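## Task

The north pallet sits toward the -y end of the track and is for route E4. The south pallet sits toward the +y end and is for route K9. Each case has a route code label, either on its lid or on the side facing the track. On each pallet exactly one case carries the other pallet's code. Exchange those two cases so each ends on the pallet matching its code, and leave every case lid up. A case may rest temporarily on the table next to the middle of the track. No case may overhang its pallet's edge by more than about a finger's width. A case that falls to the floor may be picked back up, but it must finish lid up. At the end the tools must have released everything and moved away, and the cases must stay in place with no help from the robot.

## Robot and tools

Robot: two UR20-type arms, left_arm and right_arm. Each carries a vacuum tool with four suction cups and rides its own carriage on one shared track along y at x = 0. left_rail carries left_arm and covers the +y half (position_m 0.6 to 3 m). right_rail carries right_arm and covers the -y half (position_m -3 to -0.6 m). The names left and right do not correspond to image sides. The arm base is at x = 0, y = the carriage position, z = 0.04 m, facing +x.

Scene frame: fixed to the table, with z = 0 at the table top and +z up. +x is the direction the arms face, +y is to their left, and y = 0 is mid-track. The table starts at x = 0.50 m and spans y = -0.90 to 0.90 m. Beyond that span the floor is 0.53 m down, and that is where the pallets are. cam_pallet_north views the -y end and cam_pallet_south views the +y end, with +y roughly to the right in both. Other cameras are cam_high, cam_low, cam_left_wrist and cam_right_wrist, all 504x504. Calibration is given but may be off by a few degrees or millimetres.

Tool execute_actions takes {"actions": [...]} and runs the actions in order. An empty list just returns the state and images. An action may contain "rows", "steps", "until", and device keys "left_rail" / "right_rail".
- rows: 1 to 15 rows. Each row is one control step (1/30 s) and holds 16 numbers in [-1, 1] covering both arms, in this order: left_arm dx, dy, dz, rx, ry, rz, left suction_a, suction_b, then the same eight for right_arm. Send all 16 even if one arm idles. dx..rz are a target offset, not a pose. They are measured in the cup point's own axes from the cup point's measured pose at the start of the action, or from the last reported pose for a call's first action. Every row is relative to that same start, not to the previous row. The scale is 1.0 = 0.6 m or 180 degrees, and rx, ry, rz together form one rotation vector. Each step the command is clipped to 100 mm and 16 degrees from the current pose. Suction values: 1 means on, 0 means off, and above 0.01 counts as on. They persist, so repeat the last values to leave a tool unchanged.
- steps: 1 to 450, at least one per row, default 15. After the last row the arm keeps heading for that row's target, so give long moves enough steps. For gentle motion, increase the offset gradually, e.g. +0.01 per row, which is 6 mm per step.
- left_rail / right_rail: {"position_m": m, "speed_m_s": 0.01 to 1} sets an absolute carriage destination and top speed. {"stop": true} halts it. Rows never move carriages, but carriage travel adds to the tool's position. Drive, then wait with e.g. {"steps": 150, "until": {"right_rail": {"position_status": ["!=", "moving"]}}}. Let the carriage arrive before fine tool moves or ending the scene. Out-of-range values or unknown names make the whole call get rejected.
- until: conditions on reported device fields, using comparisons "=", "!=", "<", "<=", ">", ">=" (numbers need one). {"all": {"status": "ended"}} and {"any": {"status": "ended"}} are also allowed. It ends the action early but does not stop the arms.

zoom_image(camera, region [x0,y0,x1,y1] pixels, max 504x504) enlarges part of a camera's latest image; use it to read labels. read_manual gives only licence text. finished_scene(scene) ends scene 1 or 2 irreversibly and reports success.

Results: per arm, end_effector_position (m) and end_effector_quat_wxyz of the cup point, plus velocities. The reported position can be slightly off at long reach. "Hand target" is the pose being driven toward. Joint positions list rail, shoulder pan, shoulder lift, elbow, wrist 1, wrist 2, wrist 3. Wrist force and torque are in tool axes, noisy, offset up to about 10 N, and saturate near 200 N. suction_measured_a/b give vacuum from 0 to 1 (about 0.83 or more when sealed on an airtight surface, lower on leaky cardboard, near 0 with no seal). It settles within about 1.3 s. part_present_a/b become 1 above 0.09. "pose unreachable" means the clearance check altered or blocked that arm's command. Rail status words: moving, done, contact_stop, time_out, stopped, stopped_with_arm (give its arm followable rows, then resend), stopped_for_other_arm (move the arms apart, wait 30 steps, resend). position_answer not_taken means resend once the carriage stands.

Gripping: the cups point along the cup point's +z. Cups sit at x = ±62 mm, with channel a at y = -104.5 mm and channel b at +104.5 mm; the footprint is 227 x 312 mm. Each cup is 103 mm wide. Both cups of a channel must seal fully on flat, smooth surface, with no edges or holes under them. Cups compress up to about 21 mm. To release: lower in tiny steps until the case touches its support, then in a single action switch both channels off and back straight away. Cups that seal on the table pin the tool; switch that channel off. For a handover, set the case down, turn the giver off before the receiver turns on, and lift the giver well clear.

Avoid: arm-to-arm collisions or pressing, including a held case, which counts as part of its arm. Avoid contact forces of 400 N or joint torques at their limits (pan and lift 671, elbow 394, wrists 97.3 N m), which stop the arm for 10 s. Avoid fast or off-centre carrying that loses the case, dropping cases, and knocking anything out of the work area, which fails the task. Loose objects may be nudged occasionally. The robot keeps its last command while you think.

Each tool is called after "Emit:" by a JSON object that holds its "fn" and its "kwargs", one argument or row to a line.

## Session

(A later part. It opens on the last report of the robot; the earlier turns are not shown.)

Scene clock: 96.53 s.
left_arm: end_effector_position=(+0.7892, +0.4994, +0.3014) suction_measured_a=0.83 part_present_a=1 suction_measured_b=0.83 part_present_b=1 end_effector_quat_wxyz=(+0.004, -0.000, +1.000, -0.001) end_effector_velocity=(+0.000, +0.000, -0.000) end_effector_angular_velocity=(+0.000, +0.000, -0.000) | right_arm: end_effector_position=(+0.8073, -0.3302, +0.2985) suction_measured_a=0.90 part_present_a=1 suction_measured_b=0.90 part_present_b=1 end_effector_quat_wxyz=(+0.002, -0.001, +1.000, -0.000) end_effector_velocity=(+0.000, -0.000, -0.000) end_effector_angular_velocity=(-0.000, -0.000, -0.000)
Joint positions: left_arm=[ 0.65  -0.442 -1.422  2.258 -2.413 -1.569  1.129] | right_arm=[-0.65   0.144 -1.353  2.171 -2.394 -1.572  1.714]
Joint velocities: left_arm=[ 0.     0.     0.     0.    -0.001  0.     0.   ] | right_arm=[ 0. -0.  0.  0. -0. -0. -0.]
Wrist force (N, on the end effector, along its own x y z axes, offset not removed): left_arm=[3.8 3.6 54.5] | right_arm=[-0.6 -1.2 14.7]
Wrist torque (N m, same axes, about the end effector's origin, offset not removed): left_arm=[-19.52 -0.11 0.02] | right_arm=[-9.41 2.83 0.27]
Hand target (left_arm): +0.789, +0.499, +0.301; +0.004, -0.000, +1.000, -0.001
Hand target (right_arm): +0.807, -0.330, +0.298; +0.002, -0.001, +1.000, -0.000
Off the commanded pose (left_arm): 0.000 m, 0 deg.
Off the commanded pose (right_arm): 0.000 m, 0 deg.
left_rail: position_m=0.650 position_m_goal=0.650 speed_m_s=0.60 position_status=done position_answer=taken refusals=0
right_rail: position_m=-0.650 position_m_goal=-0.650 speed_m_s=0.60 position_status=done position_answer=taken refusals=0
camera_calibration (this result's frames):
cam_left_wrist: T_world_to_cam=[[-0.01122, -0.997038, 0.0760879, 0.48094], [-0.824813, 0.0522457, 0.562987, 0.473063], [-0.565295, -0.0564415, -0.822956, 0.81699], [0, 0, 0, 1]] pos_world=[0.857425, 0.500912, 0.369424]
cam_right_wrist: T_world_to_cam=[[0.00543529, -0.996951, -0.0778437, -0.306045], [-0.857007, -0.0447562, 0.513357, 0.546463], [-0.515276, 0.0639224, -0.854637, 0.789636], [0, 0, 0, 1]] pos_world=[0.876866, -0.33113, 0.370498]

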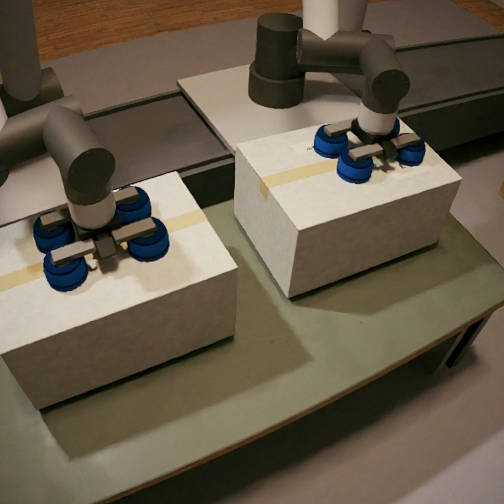

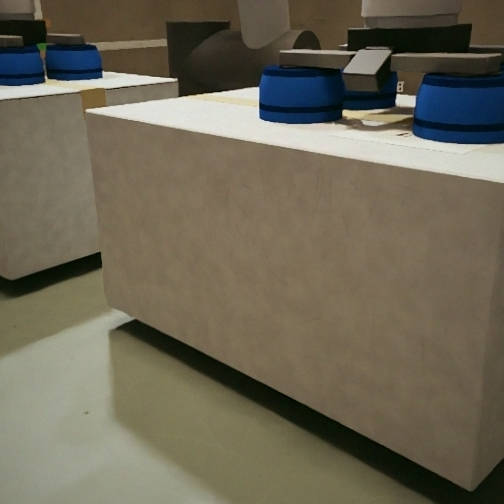

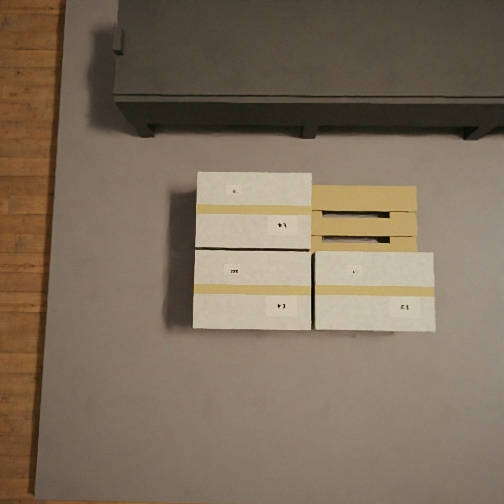

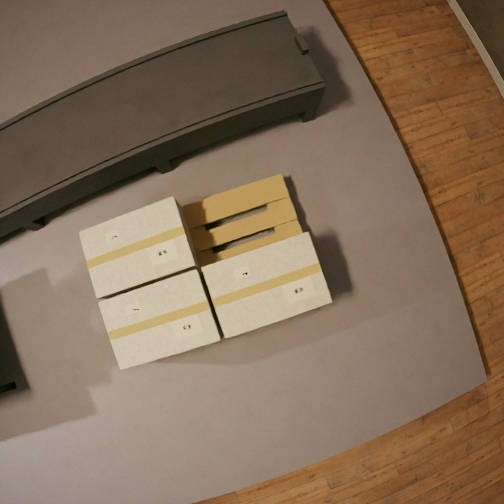

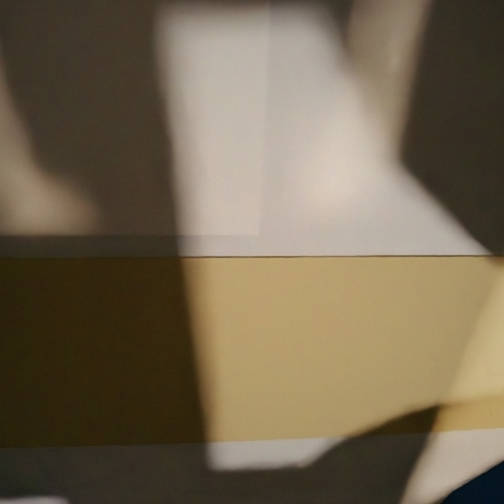

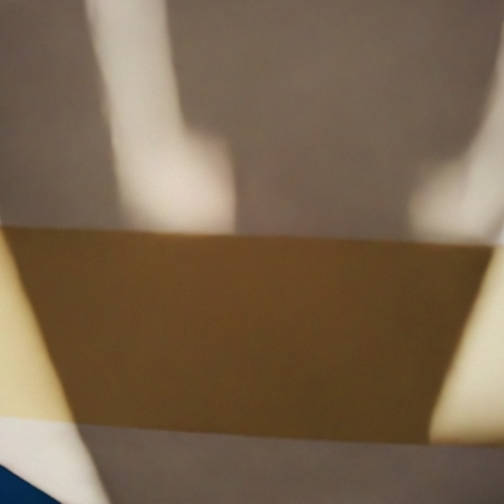

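Emit:
{"fn": "execute_actions", "kwargs": {
  "actions": [
    {"rows":[[0,0,0.04,0,0,0,1,1,0,0,0.04,0,0,0,1,1]],"steps":25},
    {"rows":[[0,0,-0.3,0,0,0,0,0,0,0,-0.3,0,0,0,0,0]],"steps":40},
    {"right_rail":{"position_m":-1.8,"speed_m_s":1},"steps":90,"until":{"all":{"status":"ended"}}},
    {"steps":30},
    {"left_rail":{"position_m":0.6},"rows":[[-0.03,-0.65,0,0,0,0,0,0,0,0,0,0,0,0,0,0]],"steps":60},
    {"rows":[[0,-0.65,0,0,0,0,0,0,0,0,0,0,0,0,0,0]],"steps":60}
  ]
}}

Scene clock: 114.67 s.
left_arm: end_effector_position=(+0.8052, -0.3301, +0.4591) suction_measured_a=0.00 part_present_a=0 suction_measured_b=0.00 part_present_b=0 end_effector_quat_wxyz=(+0.003, -0.000, +1.000, -0.001) end_effector_velocity=(+0.000, -0.000, -0.000) end_effector_angular_velocity=(+0.000, +0.000, -0.000) | right_arm: end_effector_position=(+0.8064, -1.4798, +0.4545) suction_measured_a=0.00 part_present_a=0 suction_measured_b=0.00 part_present_b=0 end_effector_quat_wxyz=(+0.002, -0.001, +1.000, -0.000) end_effector_velocity=(-0.000, +0.000, +0.000) end_effector_angular_velocity=(+0.000, -0.000, +0.000)
Joint positions: left_arm=[ 0.6   -1.023 -1.103  1.527 -1.999 -1.566  0.548] | right_arm=[-1.8    0.145 -1.489  2.06  -2.146 -1.572  1.714]
Joint velocities: left_arm=[ 0. -0.  0. -0.  0.  0. -0.] | right_arm=[ 0.  0. -0.  0. -0.  0.  0.]
Wrist force (N, on the end effector, along its own x y z axes, offset not removed): left_arm=[0.4 -0.9 -2.8] | right_arm=[-0.2 2.1 3.2]
Wrist torque (N m, same axes, about the end effector's origin, offset not removed): left_arm=[-0.50 0.28 -0.09] | right_arm=[0.22 0.41 0.27]
Hand target (left_arm): +0.805, -0.330, +0.459; +0.003, -0.000, +1.000, -0.001
Hand target (right_arm): +0.806, -1.480, +0.455; +0.002, -0.001, +1.000, -0.000
Off the commanded pose (left_arm): 0.000 m, 0 deg.
Off the commanded pose (right_arm): 0.000 m, 0 deg.
left_rail: position_m=0.600 position_m_goal=0.600 speed_m_s=0.60 position_status=done position_answer=taken refusals=0
right_rail: position_m=-1.800 position_m_goal=-1.800 speed_m_s=1.00 position_status=done position_answer=taken refusals=0
camera_calibration (this result's frames):
cam_left_wrist: T_world_to_cam=[[-0.0111889, -0.997019, 0.0763347, -0.358029], [-0.824569, 0.0523838, 0.563331, 0.440508], [-0.565651, -0.0566402, -0.822698, 0.909107], [0, 0, 0, 1]] pos_world=[0.87346, -0.328546, 0.527098]
cam_right_wrist: T_world_to_cam=[[0.00541189, -0.99696, -0.0777265, -1.44004], [-0.85703, -0.044673, 0.513326, 0.414299], [-0.515238, 0.0638359, -0.854667, 0.995881], [0, 0, 0, 1]] pos_world=[0.875975, -1.48073, 0.526547]

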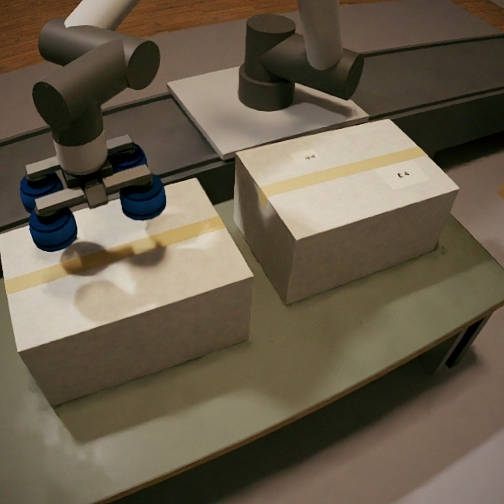

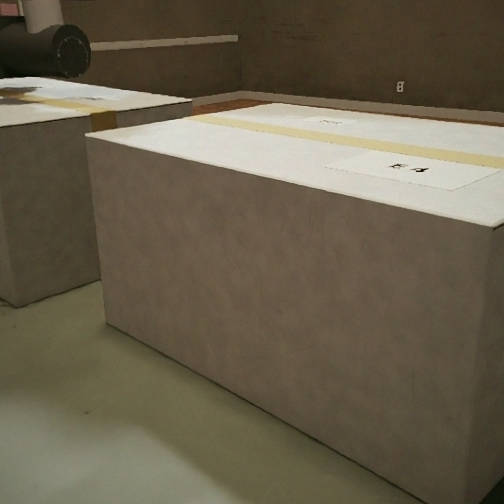

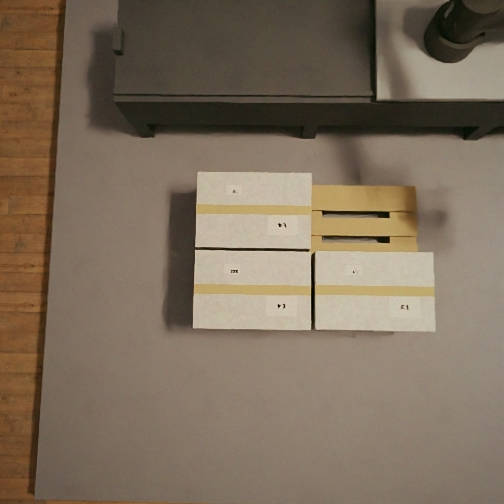

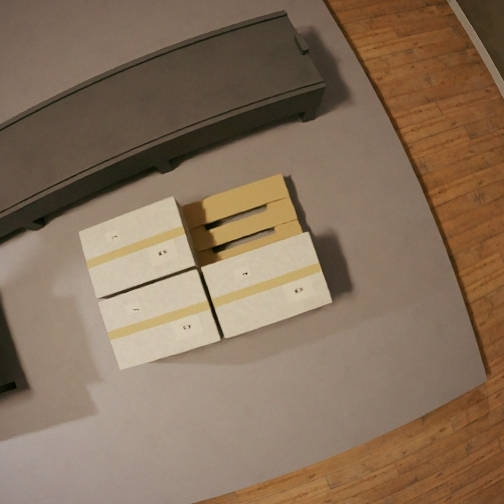

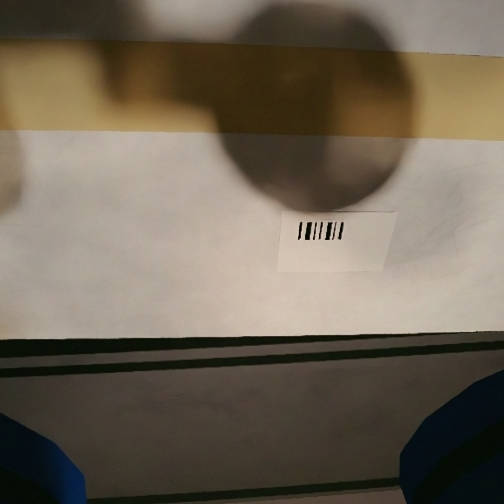

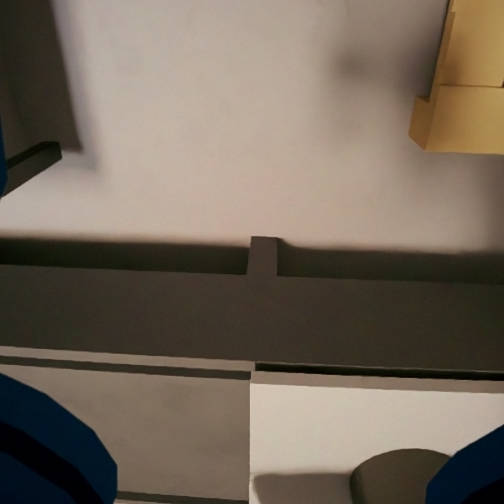

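Emit:
{"fn": "execute_actions", "kwargs": {
  "actions": [
    {"rows":[[0,0,0.2,0,0,0,1,1,0,0,0,0,0,0,0,0],[0,0,0.29,0,0,0,1,1,0,0,0,0,0,0,0,0]],"steps":70},
    {"rows":[[0,0,-0.03,0,0,0,1,1,0,0,0,0,0,0,0,0],[0,0,-0.08,0,0,0,1,1,0,0,0,0,0,0,0,0],[0,0,-0.15,0,0,0,1,1,0,0,0,0,0,0,0,0]],"steps":15},
    {"rows":[[0,0,-0.52,0,0,0,1,1,0,0,0,0,0,0,0,0]],"steps":60}
  ]
}}

Scene clock: 125.43 s.
left_arm: end_effector_position=(+0.8033, -0.3294, +0.6836) suction_measured_a=0.83 part_present_a=1 suction_measured_b=0.83 part_present_b=1 end_effector_quat_wxyz=(+0.004, -0.000, +1.000, -0.001) end_effector_velocity=(+0.000, -0.000, +0.000) end_effector_angular_velocity=(-0.000, -0.000, +0.000) | right_arm: end_effector_position=(+0.8064, -1.4798, +0.4545) suction_measured_a=0.00 part_present_a=0 suction_measured_b=0.00 part_present_b=0 end_effector_quat_wxyz=(+0.002, -0.001, +1.000, -0.000) end_effector_velocity=(+0.000, -0.000, -0.000) end_effector_angular_velocity=(-0.000, +0.000, +0.000)
Joint positions: left_arm=[ 0.6   -1.024 -1.179  1.319 -1.717 -1.566  0.547] | right_arm=[-1.8    0.145 -1.489  2.06  -2.146 -1.572  1.714]
Joint velocities: left_arm=[ 0. -0. -0. -0.  0.  0. -0.] | right_arm=[ 0. -0.  0. -0.  0.  0. -0.]
Wrist force (N, on the end effector, along its own x y z axes, offset not removed): left_arm=[1.9 4.9 14.9] | right_arm=[-3.6 3.6 0.7]
Wrist torque (N m, same axes, about the end effector's origin, offset not removed): left_arm=[-3.00 2.39 -0.13] | right_arm=[0.58 0.50 0.30]
Hand target (left_arm): +0.803, -0.329, +0.684; +0.004, -0.000, +1.000, -0.001
Hand target (right_arm): +0.806, -1.480, +0.455; +0.002, -0.001, +1.000, -0.000
Off the commanded pose (left_arm): 0.000 m, 0 deg.
Off the commanded pose (right_arm): 0.000 m, 0 deg.
left_rail: position_m=0.600 position_m_goal=0.600 speed_m_s=0.60 position_status=done position_answer=taken refusals=0
right_rail: position_m=-1.800 position_m_goal=-1.800 speed_m_s=1.00 position_status=done position_answer=taken refusals=0
camera_calibration (this result's frames):
cam_left_wrist: T_world_to_cam=[[-0.0112192, -0.996981, 0.076826, -0.374741], [-0.824754, 0.0526676, 0.563033, 0.312895], [-0.56538, -0.0570458, -0.822856, 1.09254], [0, 0, 0, 1]] pos_world=[0.871556, -0.327765, 0.751621]
cam_right_wrist: T_world_to_cam=[[0.00541185, -0.99696, -0.0777266, -1.44004], [-0.85703, -0.044673, 0.513326, 0.414299], [-0.515238, 0.063836, -0.854667, 0.995882], [0, 0, 0, 1]] pos_world=[0.875975, -1.48073, 0.526547]

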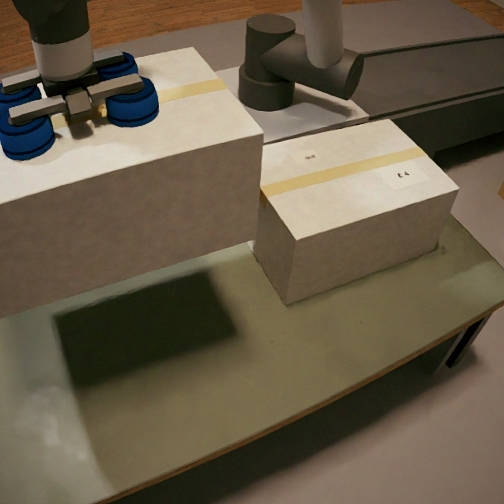

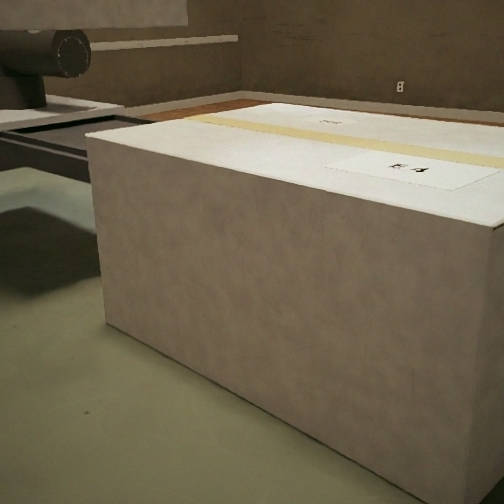

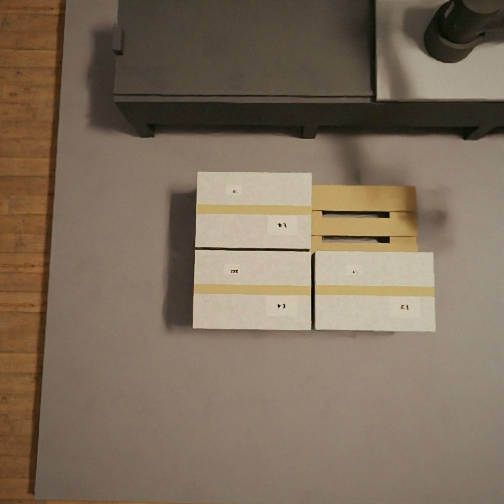

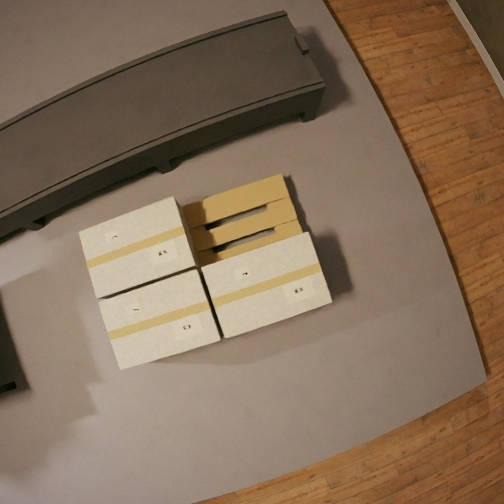

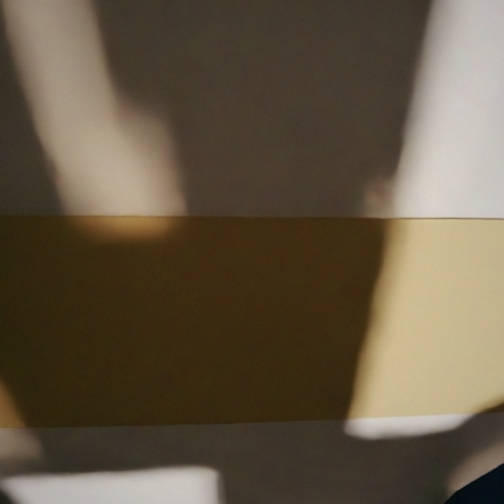

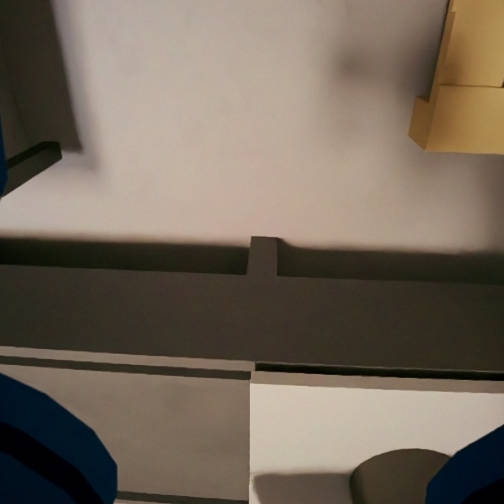

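Emit:
{"fn": "execute_actions", "kwargs": {
  "actions": [
    {"left_rail":{"position_m":2.8,"speed_m_s":0.6},"rows":[[0,0.3,0,0,0,0,1,1,0,0,0,0,0,0,0,0],[0,0.83,0,0,0,0,1,1,0,0,0,0,0,0,0,0]],"steps":200,"until":{"left_rail":{"position_status":["!=","moving"]}}},
    {"right_rail":{"position_m":-0.6},"rows":[[0,0,0,0,0,0,1,1,0,0,-0.1,0,0,0,0,0]],"steps":90,"until":{"right_rail":{"position_status":["!=","moving"]}}},
    {"rows":[[0,0,0,0,0,0,1,1,0.03,0.65,0,0,0,0,0,0]],"steps":60}
  ]
}}

Scene clock: 141.00 s.
left_arm: end_effector_position=(+0.8036, +2.3688, +0.6825) suction_measured_a=0.83 part_present_a=1 suction_measured_b=0.83 part_present_b=1 end_effector_quat_wxyz=(+0.004, -0.000, +1.000, -0.001) end_effector_velocity=(+0.000, -0.000, -0.000) end_effector_angular_velocity=(+0.000, +0.000, +0.000) | right_arm: end_effector_position=(+0.7872, +0.1103, +0.5136) suction_measured_a=0.00 part_present_a=0 suction_measured_b=0.00 part_present_b=0 end_effector_quat_wxyz=(+0.002, -0.001, +1.000, -0.001) end_effector_velocity=(+0.000, +0.000, -0.000) end_effector_angular_velocity=(-0.000, +0.000, +0.000)
Joint positions: left_arm=[ 2.8   -0.716 -1.549  1.782 -1.811 -1.568  0.855] | right_arm=[-0.6    0.544 -1.312  1.748 -2.01  -1.575  2.114]
Joint velocities: left_arm=[ 0. -0.  0. -0.  0.  0. -0.] | right_arm=[ 0.  0.  0. -0.  0. -0.  0.]
Wrist force (N, on the end effector, along its own x y z axes, offset not removed): left_arm=[3.5 0.1 15.9] | right_arm=[0.3 0.7 -4.4]
Wrist torque (N m, same axes, about the end effector's origin, offset not removed): left_arm=[-3.61 2.17 0.08] | right_arm=[0.15 0.04 0.26]
Hand target (left_arm): +0.804, +2.369, +0.682; +0.004, -0.000, +1.000, -0.001
Hand target (right_arm): +0.787, +0.110, +0.514; +0.002, -0.001, +1.000, -0.001
Off the commanded pose (left_arm): 0.000 m, 0 deg.
Off the commanded pose (right_arm): 0.001 m, 0 deg.
left_rail: position_m=2.800 position_m_goal=2.800 speed_m_s=0.60 position_status=done position_answer=taken refusals=0
right_rail: position_m=-0.600 position_m_goal=-0.600 speed_m_s=1.00 position_status=done position_answer=taken refusals=0
camera_calibration (this result's frames):
cam_left_wrist: T_world_to_cam=[[-0.0110882, -0.996989, 0.0767456, 2.31535], [-0.824925, 0.0524974, 0.5628, 0.172367], [-0.565134, -0.0570689, -0.823023, 1.24566], [0, 0, 0, 1]] pos_world=[0.871825, 2.37041, 0.750502]
cam_right_wrist: T_world_to_cam=[[0.00544384, -0.997032, -0.0768015, 0.149403], [-0.856977, -0.0442305, 0.513453, 0.438415], [-0.515326, 0.063022, -0.854674, 0.935135], [0, 0, 0, 1]] pos_world=[0.856797, 0.109417, 0.585605]

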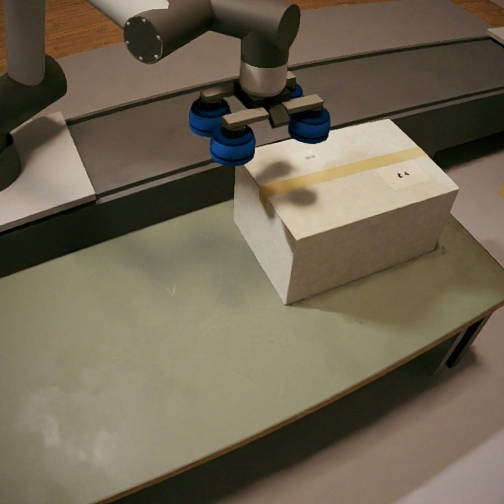

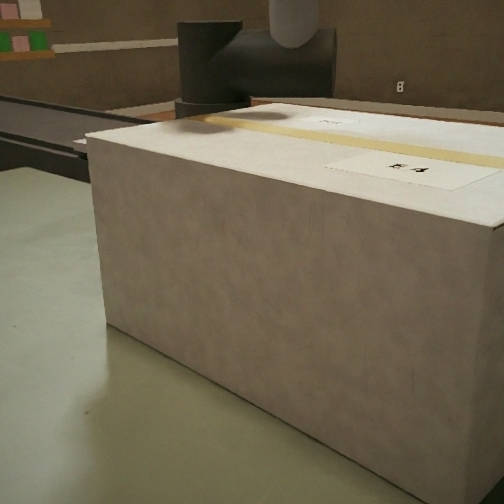

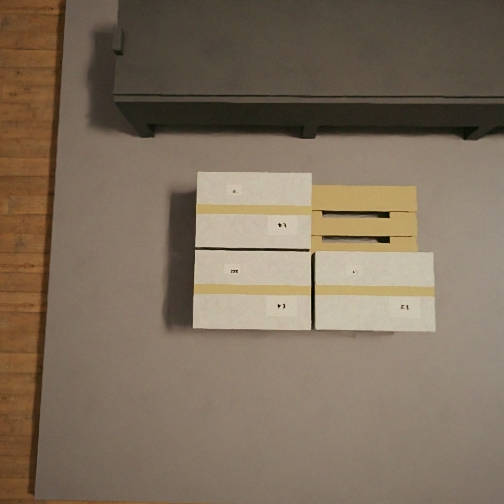

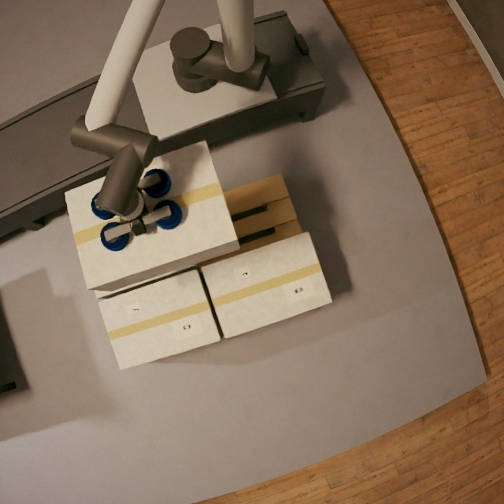

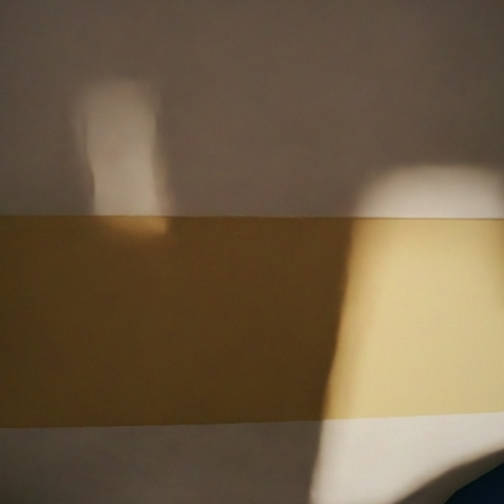

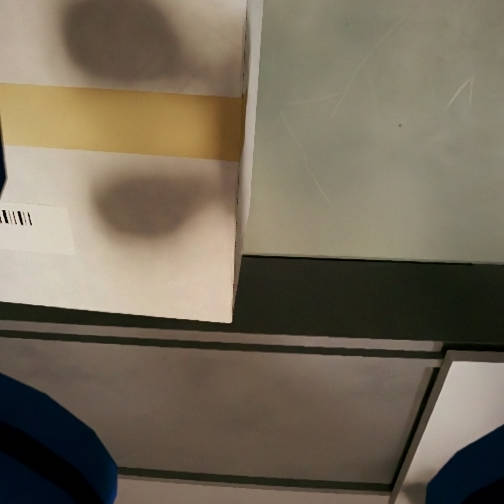

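Emit:
{"fn": "execute_actions", "kwargs": {
  "actions": [
    {"rows":[[0.014,0.35,0,0,0,0,1,1,0,0.3,0,0,0,0,0,0],[0.014,0.7,0,0,0,0,1,1,0,0.65,0,0,0,0,0,0]],"steps":60},
    {"rows":[[0,0,0.4,0,0,0,1,1,0,0,0.25,0,0,0,1,1],[0,0,0.75,0,0,0,1,1,0,0,0.375,0,0,0,1,1]],"steps":70}
  ]
}}

Scene clock: 153.03 s.
left_arm: end_effector_position=(+0.7996, +2.7874, +0.2313) suction_measured_a=0.83 part_present_a=1 suction_measured_b=0.83 part_present_b=1 end_effector_quat_wxyz=(+0.004, -0.000, +1.000, -0.001) end_effector_velocity=(+0.000, -0.000, -0.000) end_effector_angular_velocity=(+0.000, +0.000, -0.000) | right_arm: end_effector_position=(+0.7878, +0.4994, +0.2877) suction_measured_a=0.90 part_present_a=1 suction_measured_b=0.90 part_present_b=1 end_effector_quat_wxyz=(+0.002, -0.001, +1.000, -0.001) end_effector_velocity=(-0.000, +0.000, +0.000) end_effector_angular_velocity=(+0.000, -0.000, -0.000)
Joint positions: left_arm=[ 2.8   -0.27  -1.342  2.304 -2.54  -1.571  1.301] | right_arm=[-0.6    0.801 -0.882  1.408 -2.099 -1.576  2.371]
Joint velocities: left_arm=[ 0. -0.  0.  0. -0.  0.  0.] | right_arm=[ 0.  0. -0. -0. -0. -0.  0.]
Wrist force (N, on the end effector, along its own x y z axes, offset not removed): left_arm=[4.6 4.1 21.7] | right_arm=[-5.0 0.5 54.6]
Wrist torque (N m, same axes, about the end effector's origin, offset not removed): left_arm=[-3.00 2.03 -0.10] | right_arm=[-19.93 0.83 0.17]
Hand target (left_arm): +0.800, +2.787, +0.231; +0.004, -0.000, +1.000, -0.001
Hand target (right_arm): +0.788, +0.500, +0.288; +0.002, -0.001, +1.000, -0.001
Off the commanded pose (left_arm): 0.001 m, 0 deg.
Off the commanded pose (right_arm): 0.000 m, 0 deg.
left_rail: position_m=2.800 position_m_goal=2.800 speed_m_s=0.60 position_status=done position_answer=taken refusals=0
right_rail: position_m=-0.600 position_m_goal=-0.600 speed_m_s=1.00 position_status=done position_answer=taken refusals=0
camera_calibration (this result's frames):
cam_left_wrist: T_world_to_cam=[[-0.0111173, -0.997007, 0.0765013, 2.76733], [-0.825096, 0.0523662, 0.56256, 0.401554], [-0.564883, -0.0568668, -0.823209, 0.895211], [0, 0, 0, 1]] pos_world=[0.867775, 2.78893, 0.299343]
cam_right_wrist: T_world_to_cam=[[0.00545473, -0.997078, -0.0761952, 0.519897], [-0.857035, -0.0439206, 0.513383, 0.572062], [-0.515229, 0.0625016, -0.85477, 0.718064], [0, 0, 0, 1]] pos_world=[0.857409, 0.498623, 0.359706]

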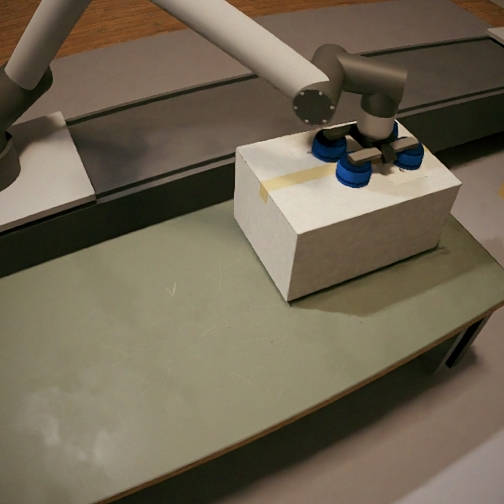

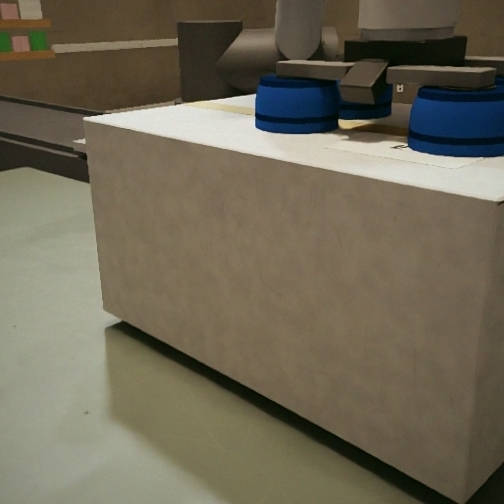

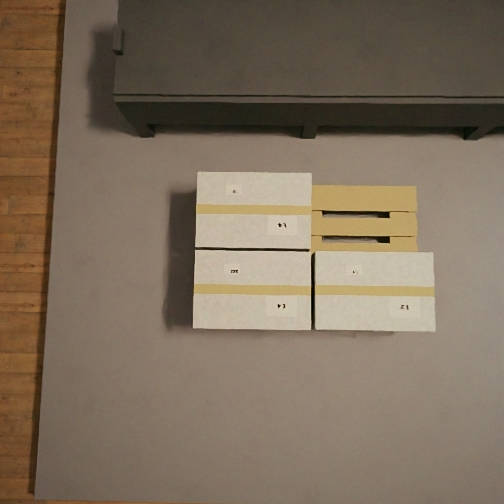

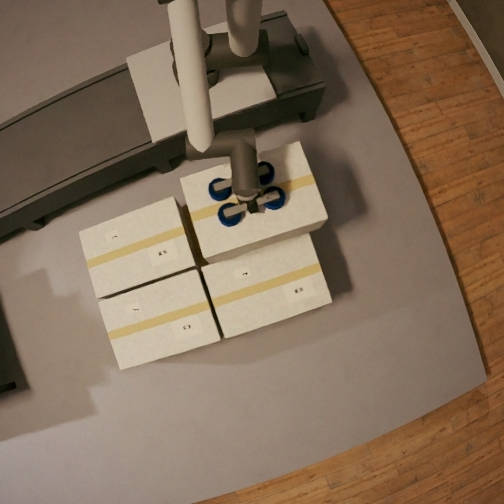

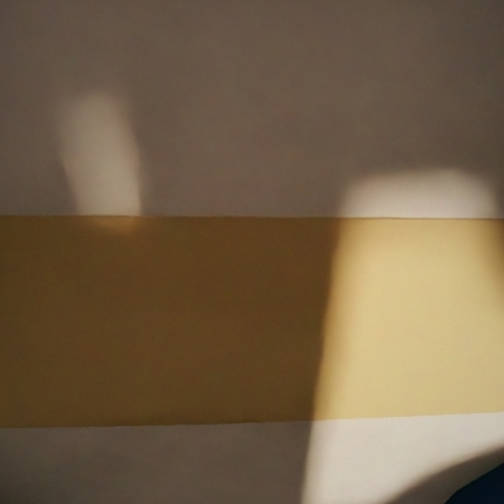

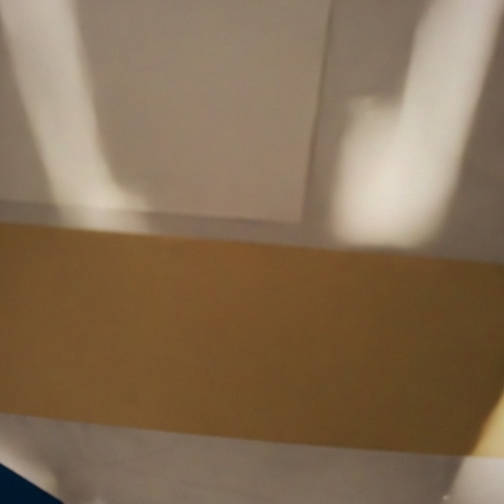

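Emit:
{"fn": "execute_actions", "kwargs": {
  "actions": [
    {"rows":[[0,-0.085,0.05,0,0,0,1,1,0,0,-0.03,0,0,0,1,1],[0,-0.085,0.05,0,0,0,1,1,0,0,-0.1,0,0,0,1,1],[0,-0.085,0.05,0,0,0,1,1,0,0,-0.3,0,0,0,1,1]],"steps":40},
    {"right_rail":{"position_m":-2.1,"speed_m_s":0.6},"rows":[[0,0,0,0,0,0,1,1,0,-0.4,0,0,0,0,1,1],[0,0,0,0,0,0,1,1,-0.03,-0.95,0,0,0,0,1,1]],"steps":150,"until":{"all":{"status":"ended"}}},
    {"rows":[[0,0,0,0,0,0,1,1,0,-0.3,0.2,0,0,0,1,1],[0,0,0,0,0,0,1,1,0,-0.75,0.42,0,0,0,1,1]],"steps":70}
  ]
}}

Scene clock: 172.27 s.
left_arm: end_effector_position=(+0.7998, +2.7364, +0.2014) suction_measured_a=0.83 part_present_a=1 suction_measured_b=0.83 part_present_b=1 end_effector_quat_wxyz=(+0.004, -0.000, +1.000, -0.001) end_effector_velocity=(-0.000, -0.000, -0.000) end_effector_angular_velocity=(+0.000, +0.000, -0.000) | right_arm: end_effector_position=(+0.8083, -2.0201, +0.2180) suction_measured_a=0.90 part_present_a=1 suction_measured_b=0.90 part_present_b=1 end_effector_quat_wxyz=(+0.002, -0.001, +1.000, -0.000) end_effector_velocity=(+0.000, -0.000, -0.000) end_effector_angular_velocity=(+0.000, +0.000, -0.000)
Joint positions: left_arm=[ 2.8   -0.333 -1.301  2.315 -2.593 -1.57   1.238] | right_arm=[-2.1   -0.152 -1.314  2.292 -2.554 -1.57   1.418]
Joint velocities: left_arm=[ 0. -0.  0. -0.  0. -0.  0.] | right_arm=[ 0. -0.  0. -0. -0. -0. -0.]
Wrist force (N, on the end effector, along its own x y z axes, offset not removed): left_arm=[2.2 -0.2 16.1] | right_arm=[-0.3 1.3 52.7]
Wrist torque (N m, same axes, about the end effector's origin, offset not removed): left_arm=[-3.76 2.56 -0.19] | right_arm=[-19.82 0.48 0.36]
Hand target (left_arm): +0.800, +2.736, +0.201; +0.004, -0.000, +1.000, -0.001
Hand target (right_arm): +0.808, -2.020, +0.218; +0.002, -0.001, +1.000, -0.000
Off the commanded pose (left_arm): 0.000 m, 0 deg.
Off the commanded pose (right_arm): 0.001 m, 0 deg.
left_rail: position_m=2.800 position_m_goal=2.800 speed_m_s=0.60 position_status=done position_answer=taken refusals=0
right_rail: position_m=-2.100 position_m_goal=-2.100 speed_m_s=0.60 position_status=done position_answer=taken refusals=0
camera_calibration (this result's frames):
cam_left_wrist: T_world_to_cam=[[-0.0111124, -0.997005, 0.0765405, 2.71885], [-0.825078, 0.052386, 0.562584, 0.421189], [-0.564909, -0.0569002, -0.823189, 0.867897], [0, 0, 0, 1]] pos_world=[0.86801, 2.73803, 0.269387]
cam_right_wrist: T_world_to_cam=[[0.00536485, -0.996916, -0.0782905, -1.9968], [-0.857195, -0.0449026, 0.513031, 0.512914], [-0.514964, 0.0643579, -0.854792, 0.830064], [0, 0, 0, 1]] pos_world=[0.877833, -2.02103, 0.290061]

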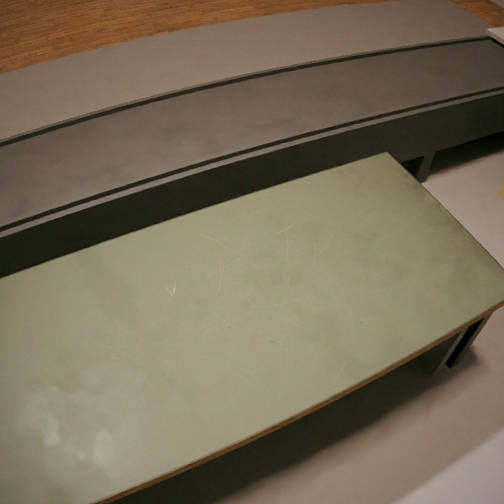

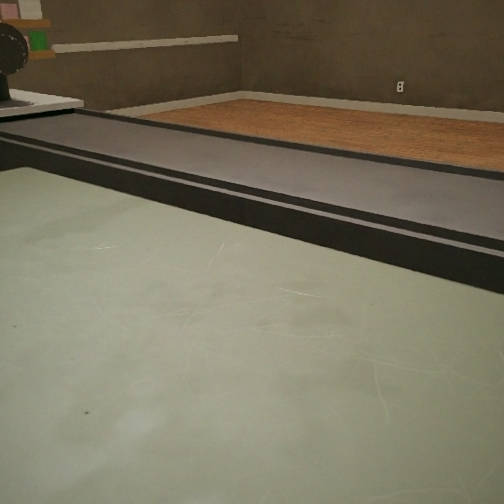

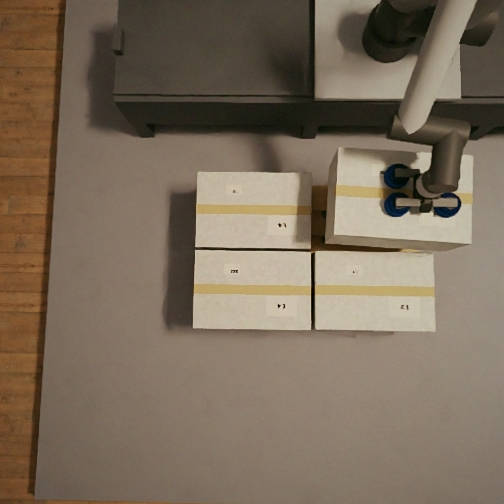

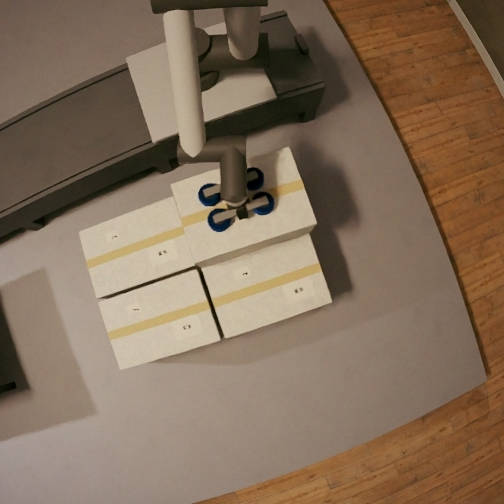

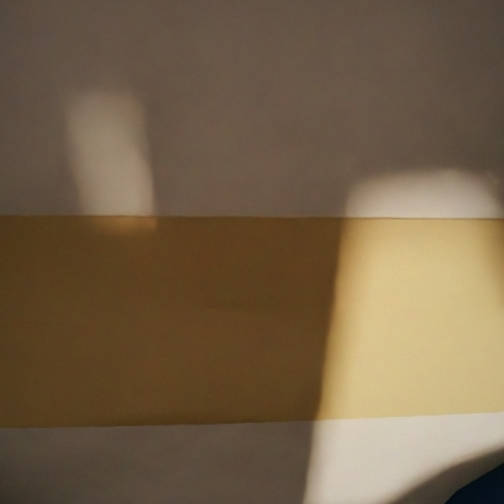

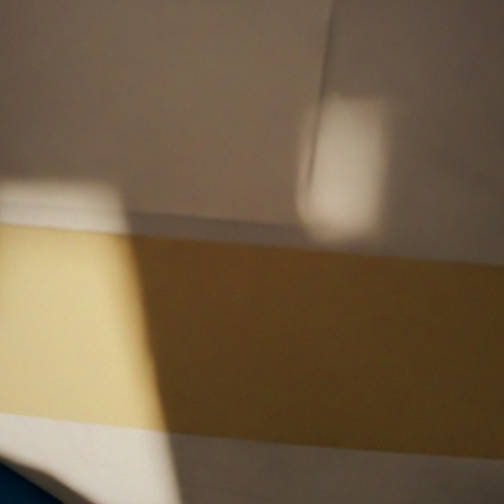

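Emit:
{"fn": "execute_actions", "kwargs": {
  "actions": [
    {"rows":[[0,0,0.1,0,0,0.014,1,1,0,-0.07,0.1,0,0,-0.017,1,1]],"steps":40}
  ]
}}

Emit:
{"fn": "zoom_image", "kwargs": {
  "camera": "cam_pallet_north",
  "region": [180, 130, 480, 340]
}}

Emit:
{"fn": "zoom_image", "kwargs": {
  "camera": "cam_pallet_south",
  "region": [70, 130, 350, 380]
}}

Scene clock: 193.57 s.
left_arm: end_effector_position=(+0.7997, +2.7366, +0.1686) suction_measured_a=0.83 part_present_a=1 suction_measured_b=0.83 part_present_b=1 end_effector_quat_wxyz=(+0.005, +0.013, +1.000, -0.000) end_effector_velocity=(+0.000, +0.000, -0.000) end_effector_angular_velocity=(+0.000, -0.000, +0.000) | right_arm: end_effector_position=(+0.8087, -2.0620, +0.1581) suction_measured_a=0.90 part_present_a=1 suction_measured_b=0.90 part_present_b=1 end_effector_quat_wxyz=(+0.003, -0.027, +1.000, -0.000) end_effector_velocity=(-0.000, +0.000, -0.000) end_effector_angular_velocity=(-0.000, +0.000, -0.000)
Joint positions: left_arm=[ 2.8   -0.333 -1.256  2.33  -2.654 -1.569  1.264] | right_arm=[-2.1   -0.205 -1.235  2.321 -2.662 -1.57   1.312]
Joint velocities: left_arm=[ 0. -0.  0. -0. -0.  0. -0.] | right_arm=[ 0.  0.  0. -0. -0. -0.  0.]
Wrist force (N, on the end effector, along its own x y z axes, offset not removed): left_arm=[-1.1 -1.5 -32.7] | right_arm=[-4.3 -1.2 51.2]
Wrist torque (N m, same axes, about the end effector's origin, offset not removed): left_arm=[0.39 -9.85 0.70] | right_arm=[-20.16 0.94 0.43]
Hand target (left_arm): +0.799, +2.737, +0.168; +0.004, +0.013, +1.000, -0.000
Hand target (right_arm): +0.809, -2.062, +0.158; +0.003, -0.027, +1.000, -0.000
Off the commanded pose (left_arm): 0.027 m, 1 deg.
Off the commanded pose (right_arm): 0.000 m, 0 deg.
FORCE FAULT: contact force on the left arm reached its limit, and that arm stopped for 10 seconds. The contact can be on any part of that arm, not only on its tool. That arm's remaining commands of this call were not run. That arm holds still and accepts commands again. Move the arm away from the contact; if what it grips holds it there, let go first. Pushing or pulling that hard again can fault the arm again.
left_rail: position_m=2.800 position_m_goal=2.800 speed_m_s=0.60 position_status=done position_answer=taken refusals=0
right_rail: position_m=-2.100 position_m_goal=-2.100 speed_m_s=0.60 position_status=done position_answer=taken refusals=0
camera_calibration (this result's frames):
cam_left_wrist: T_world_to_cam=[[-0.0373329, -0.996472, 0.0751631, 2.74129], [-0.824376, 0.0732227, 0.561287, 0.382137], [-0.56481, -0.0410081, -0.824201, 0.797429], [0, 0, 0, 1]] pos_world=[0.86776, 2.73634, 0.23671]
cam_right_wrist: T_world_to_cam=[[0.0585785, -0.995221, -0.0781211, -2.08292], [-0.853609, -0.090511, 0.51299, 0.445209], [-0.51761, 0.0366347, -0.854832, 0.726763], [0, 0, 0, 1]] pos_world=[0.878229, -2.0593, 0.230152]

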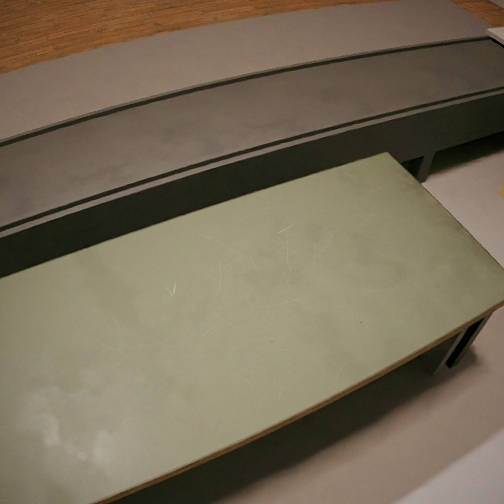

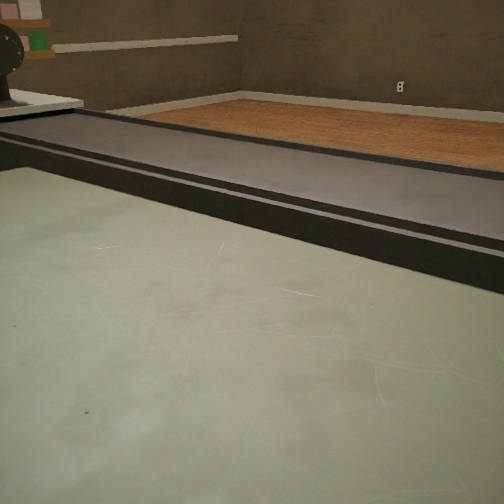

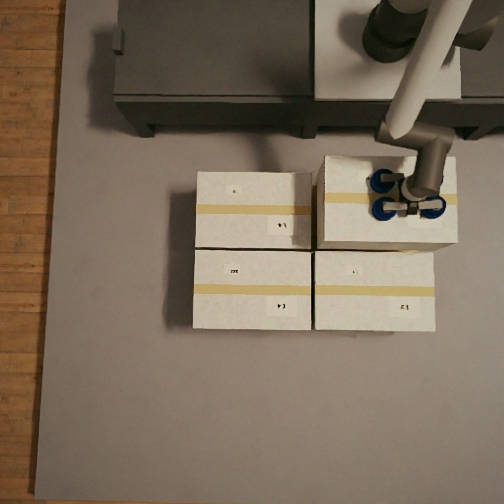

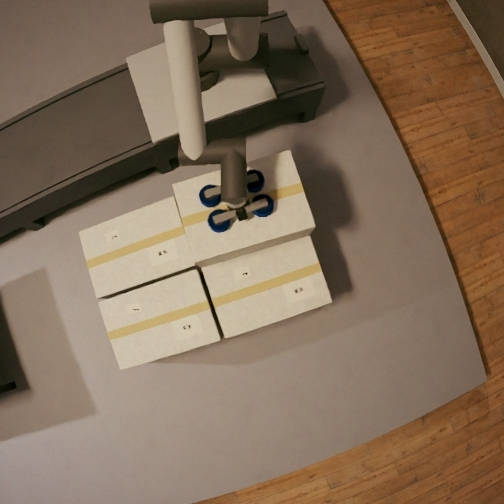

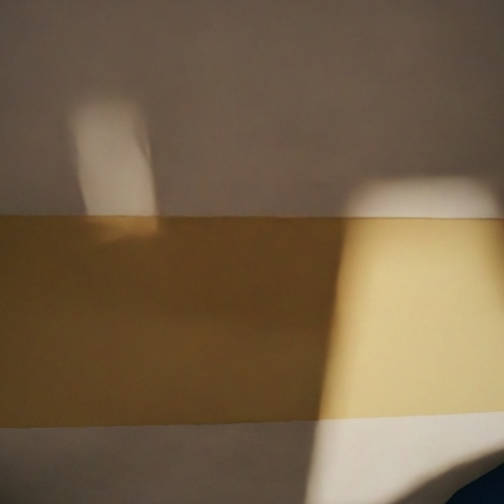

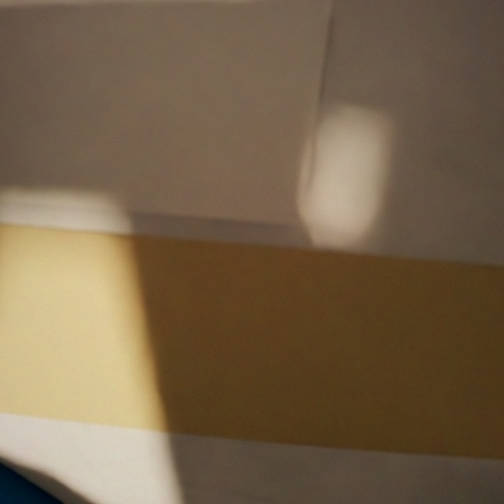

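Region (180, 130, 480, 340) of cam_pallet_north's 504x504 image, scaled by 1.680, with more detail than that image has; it fills the top 353 rows of this view, and the rest is white.

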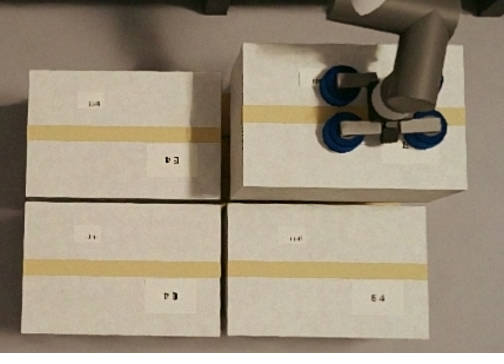

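Region (70, 130, 350, 380) of cam_pallet_south's 504x504 image, scaled by 1.800, with more detail than that image has; it fills the top 450 rows of this view, and the rest is white.

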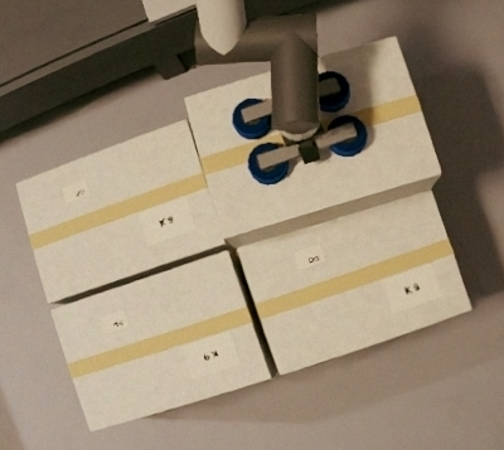

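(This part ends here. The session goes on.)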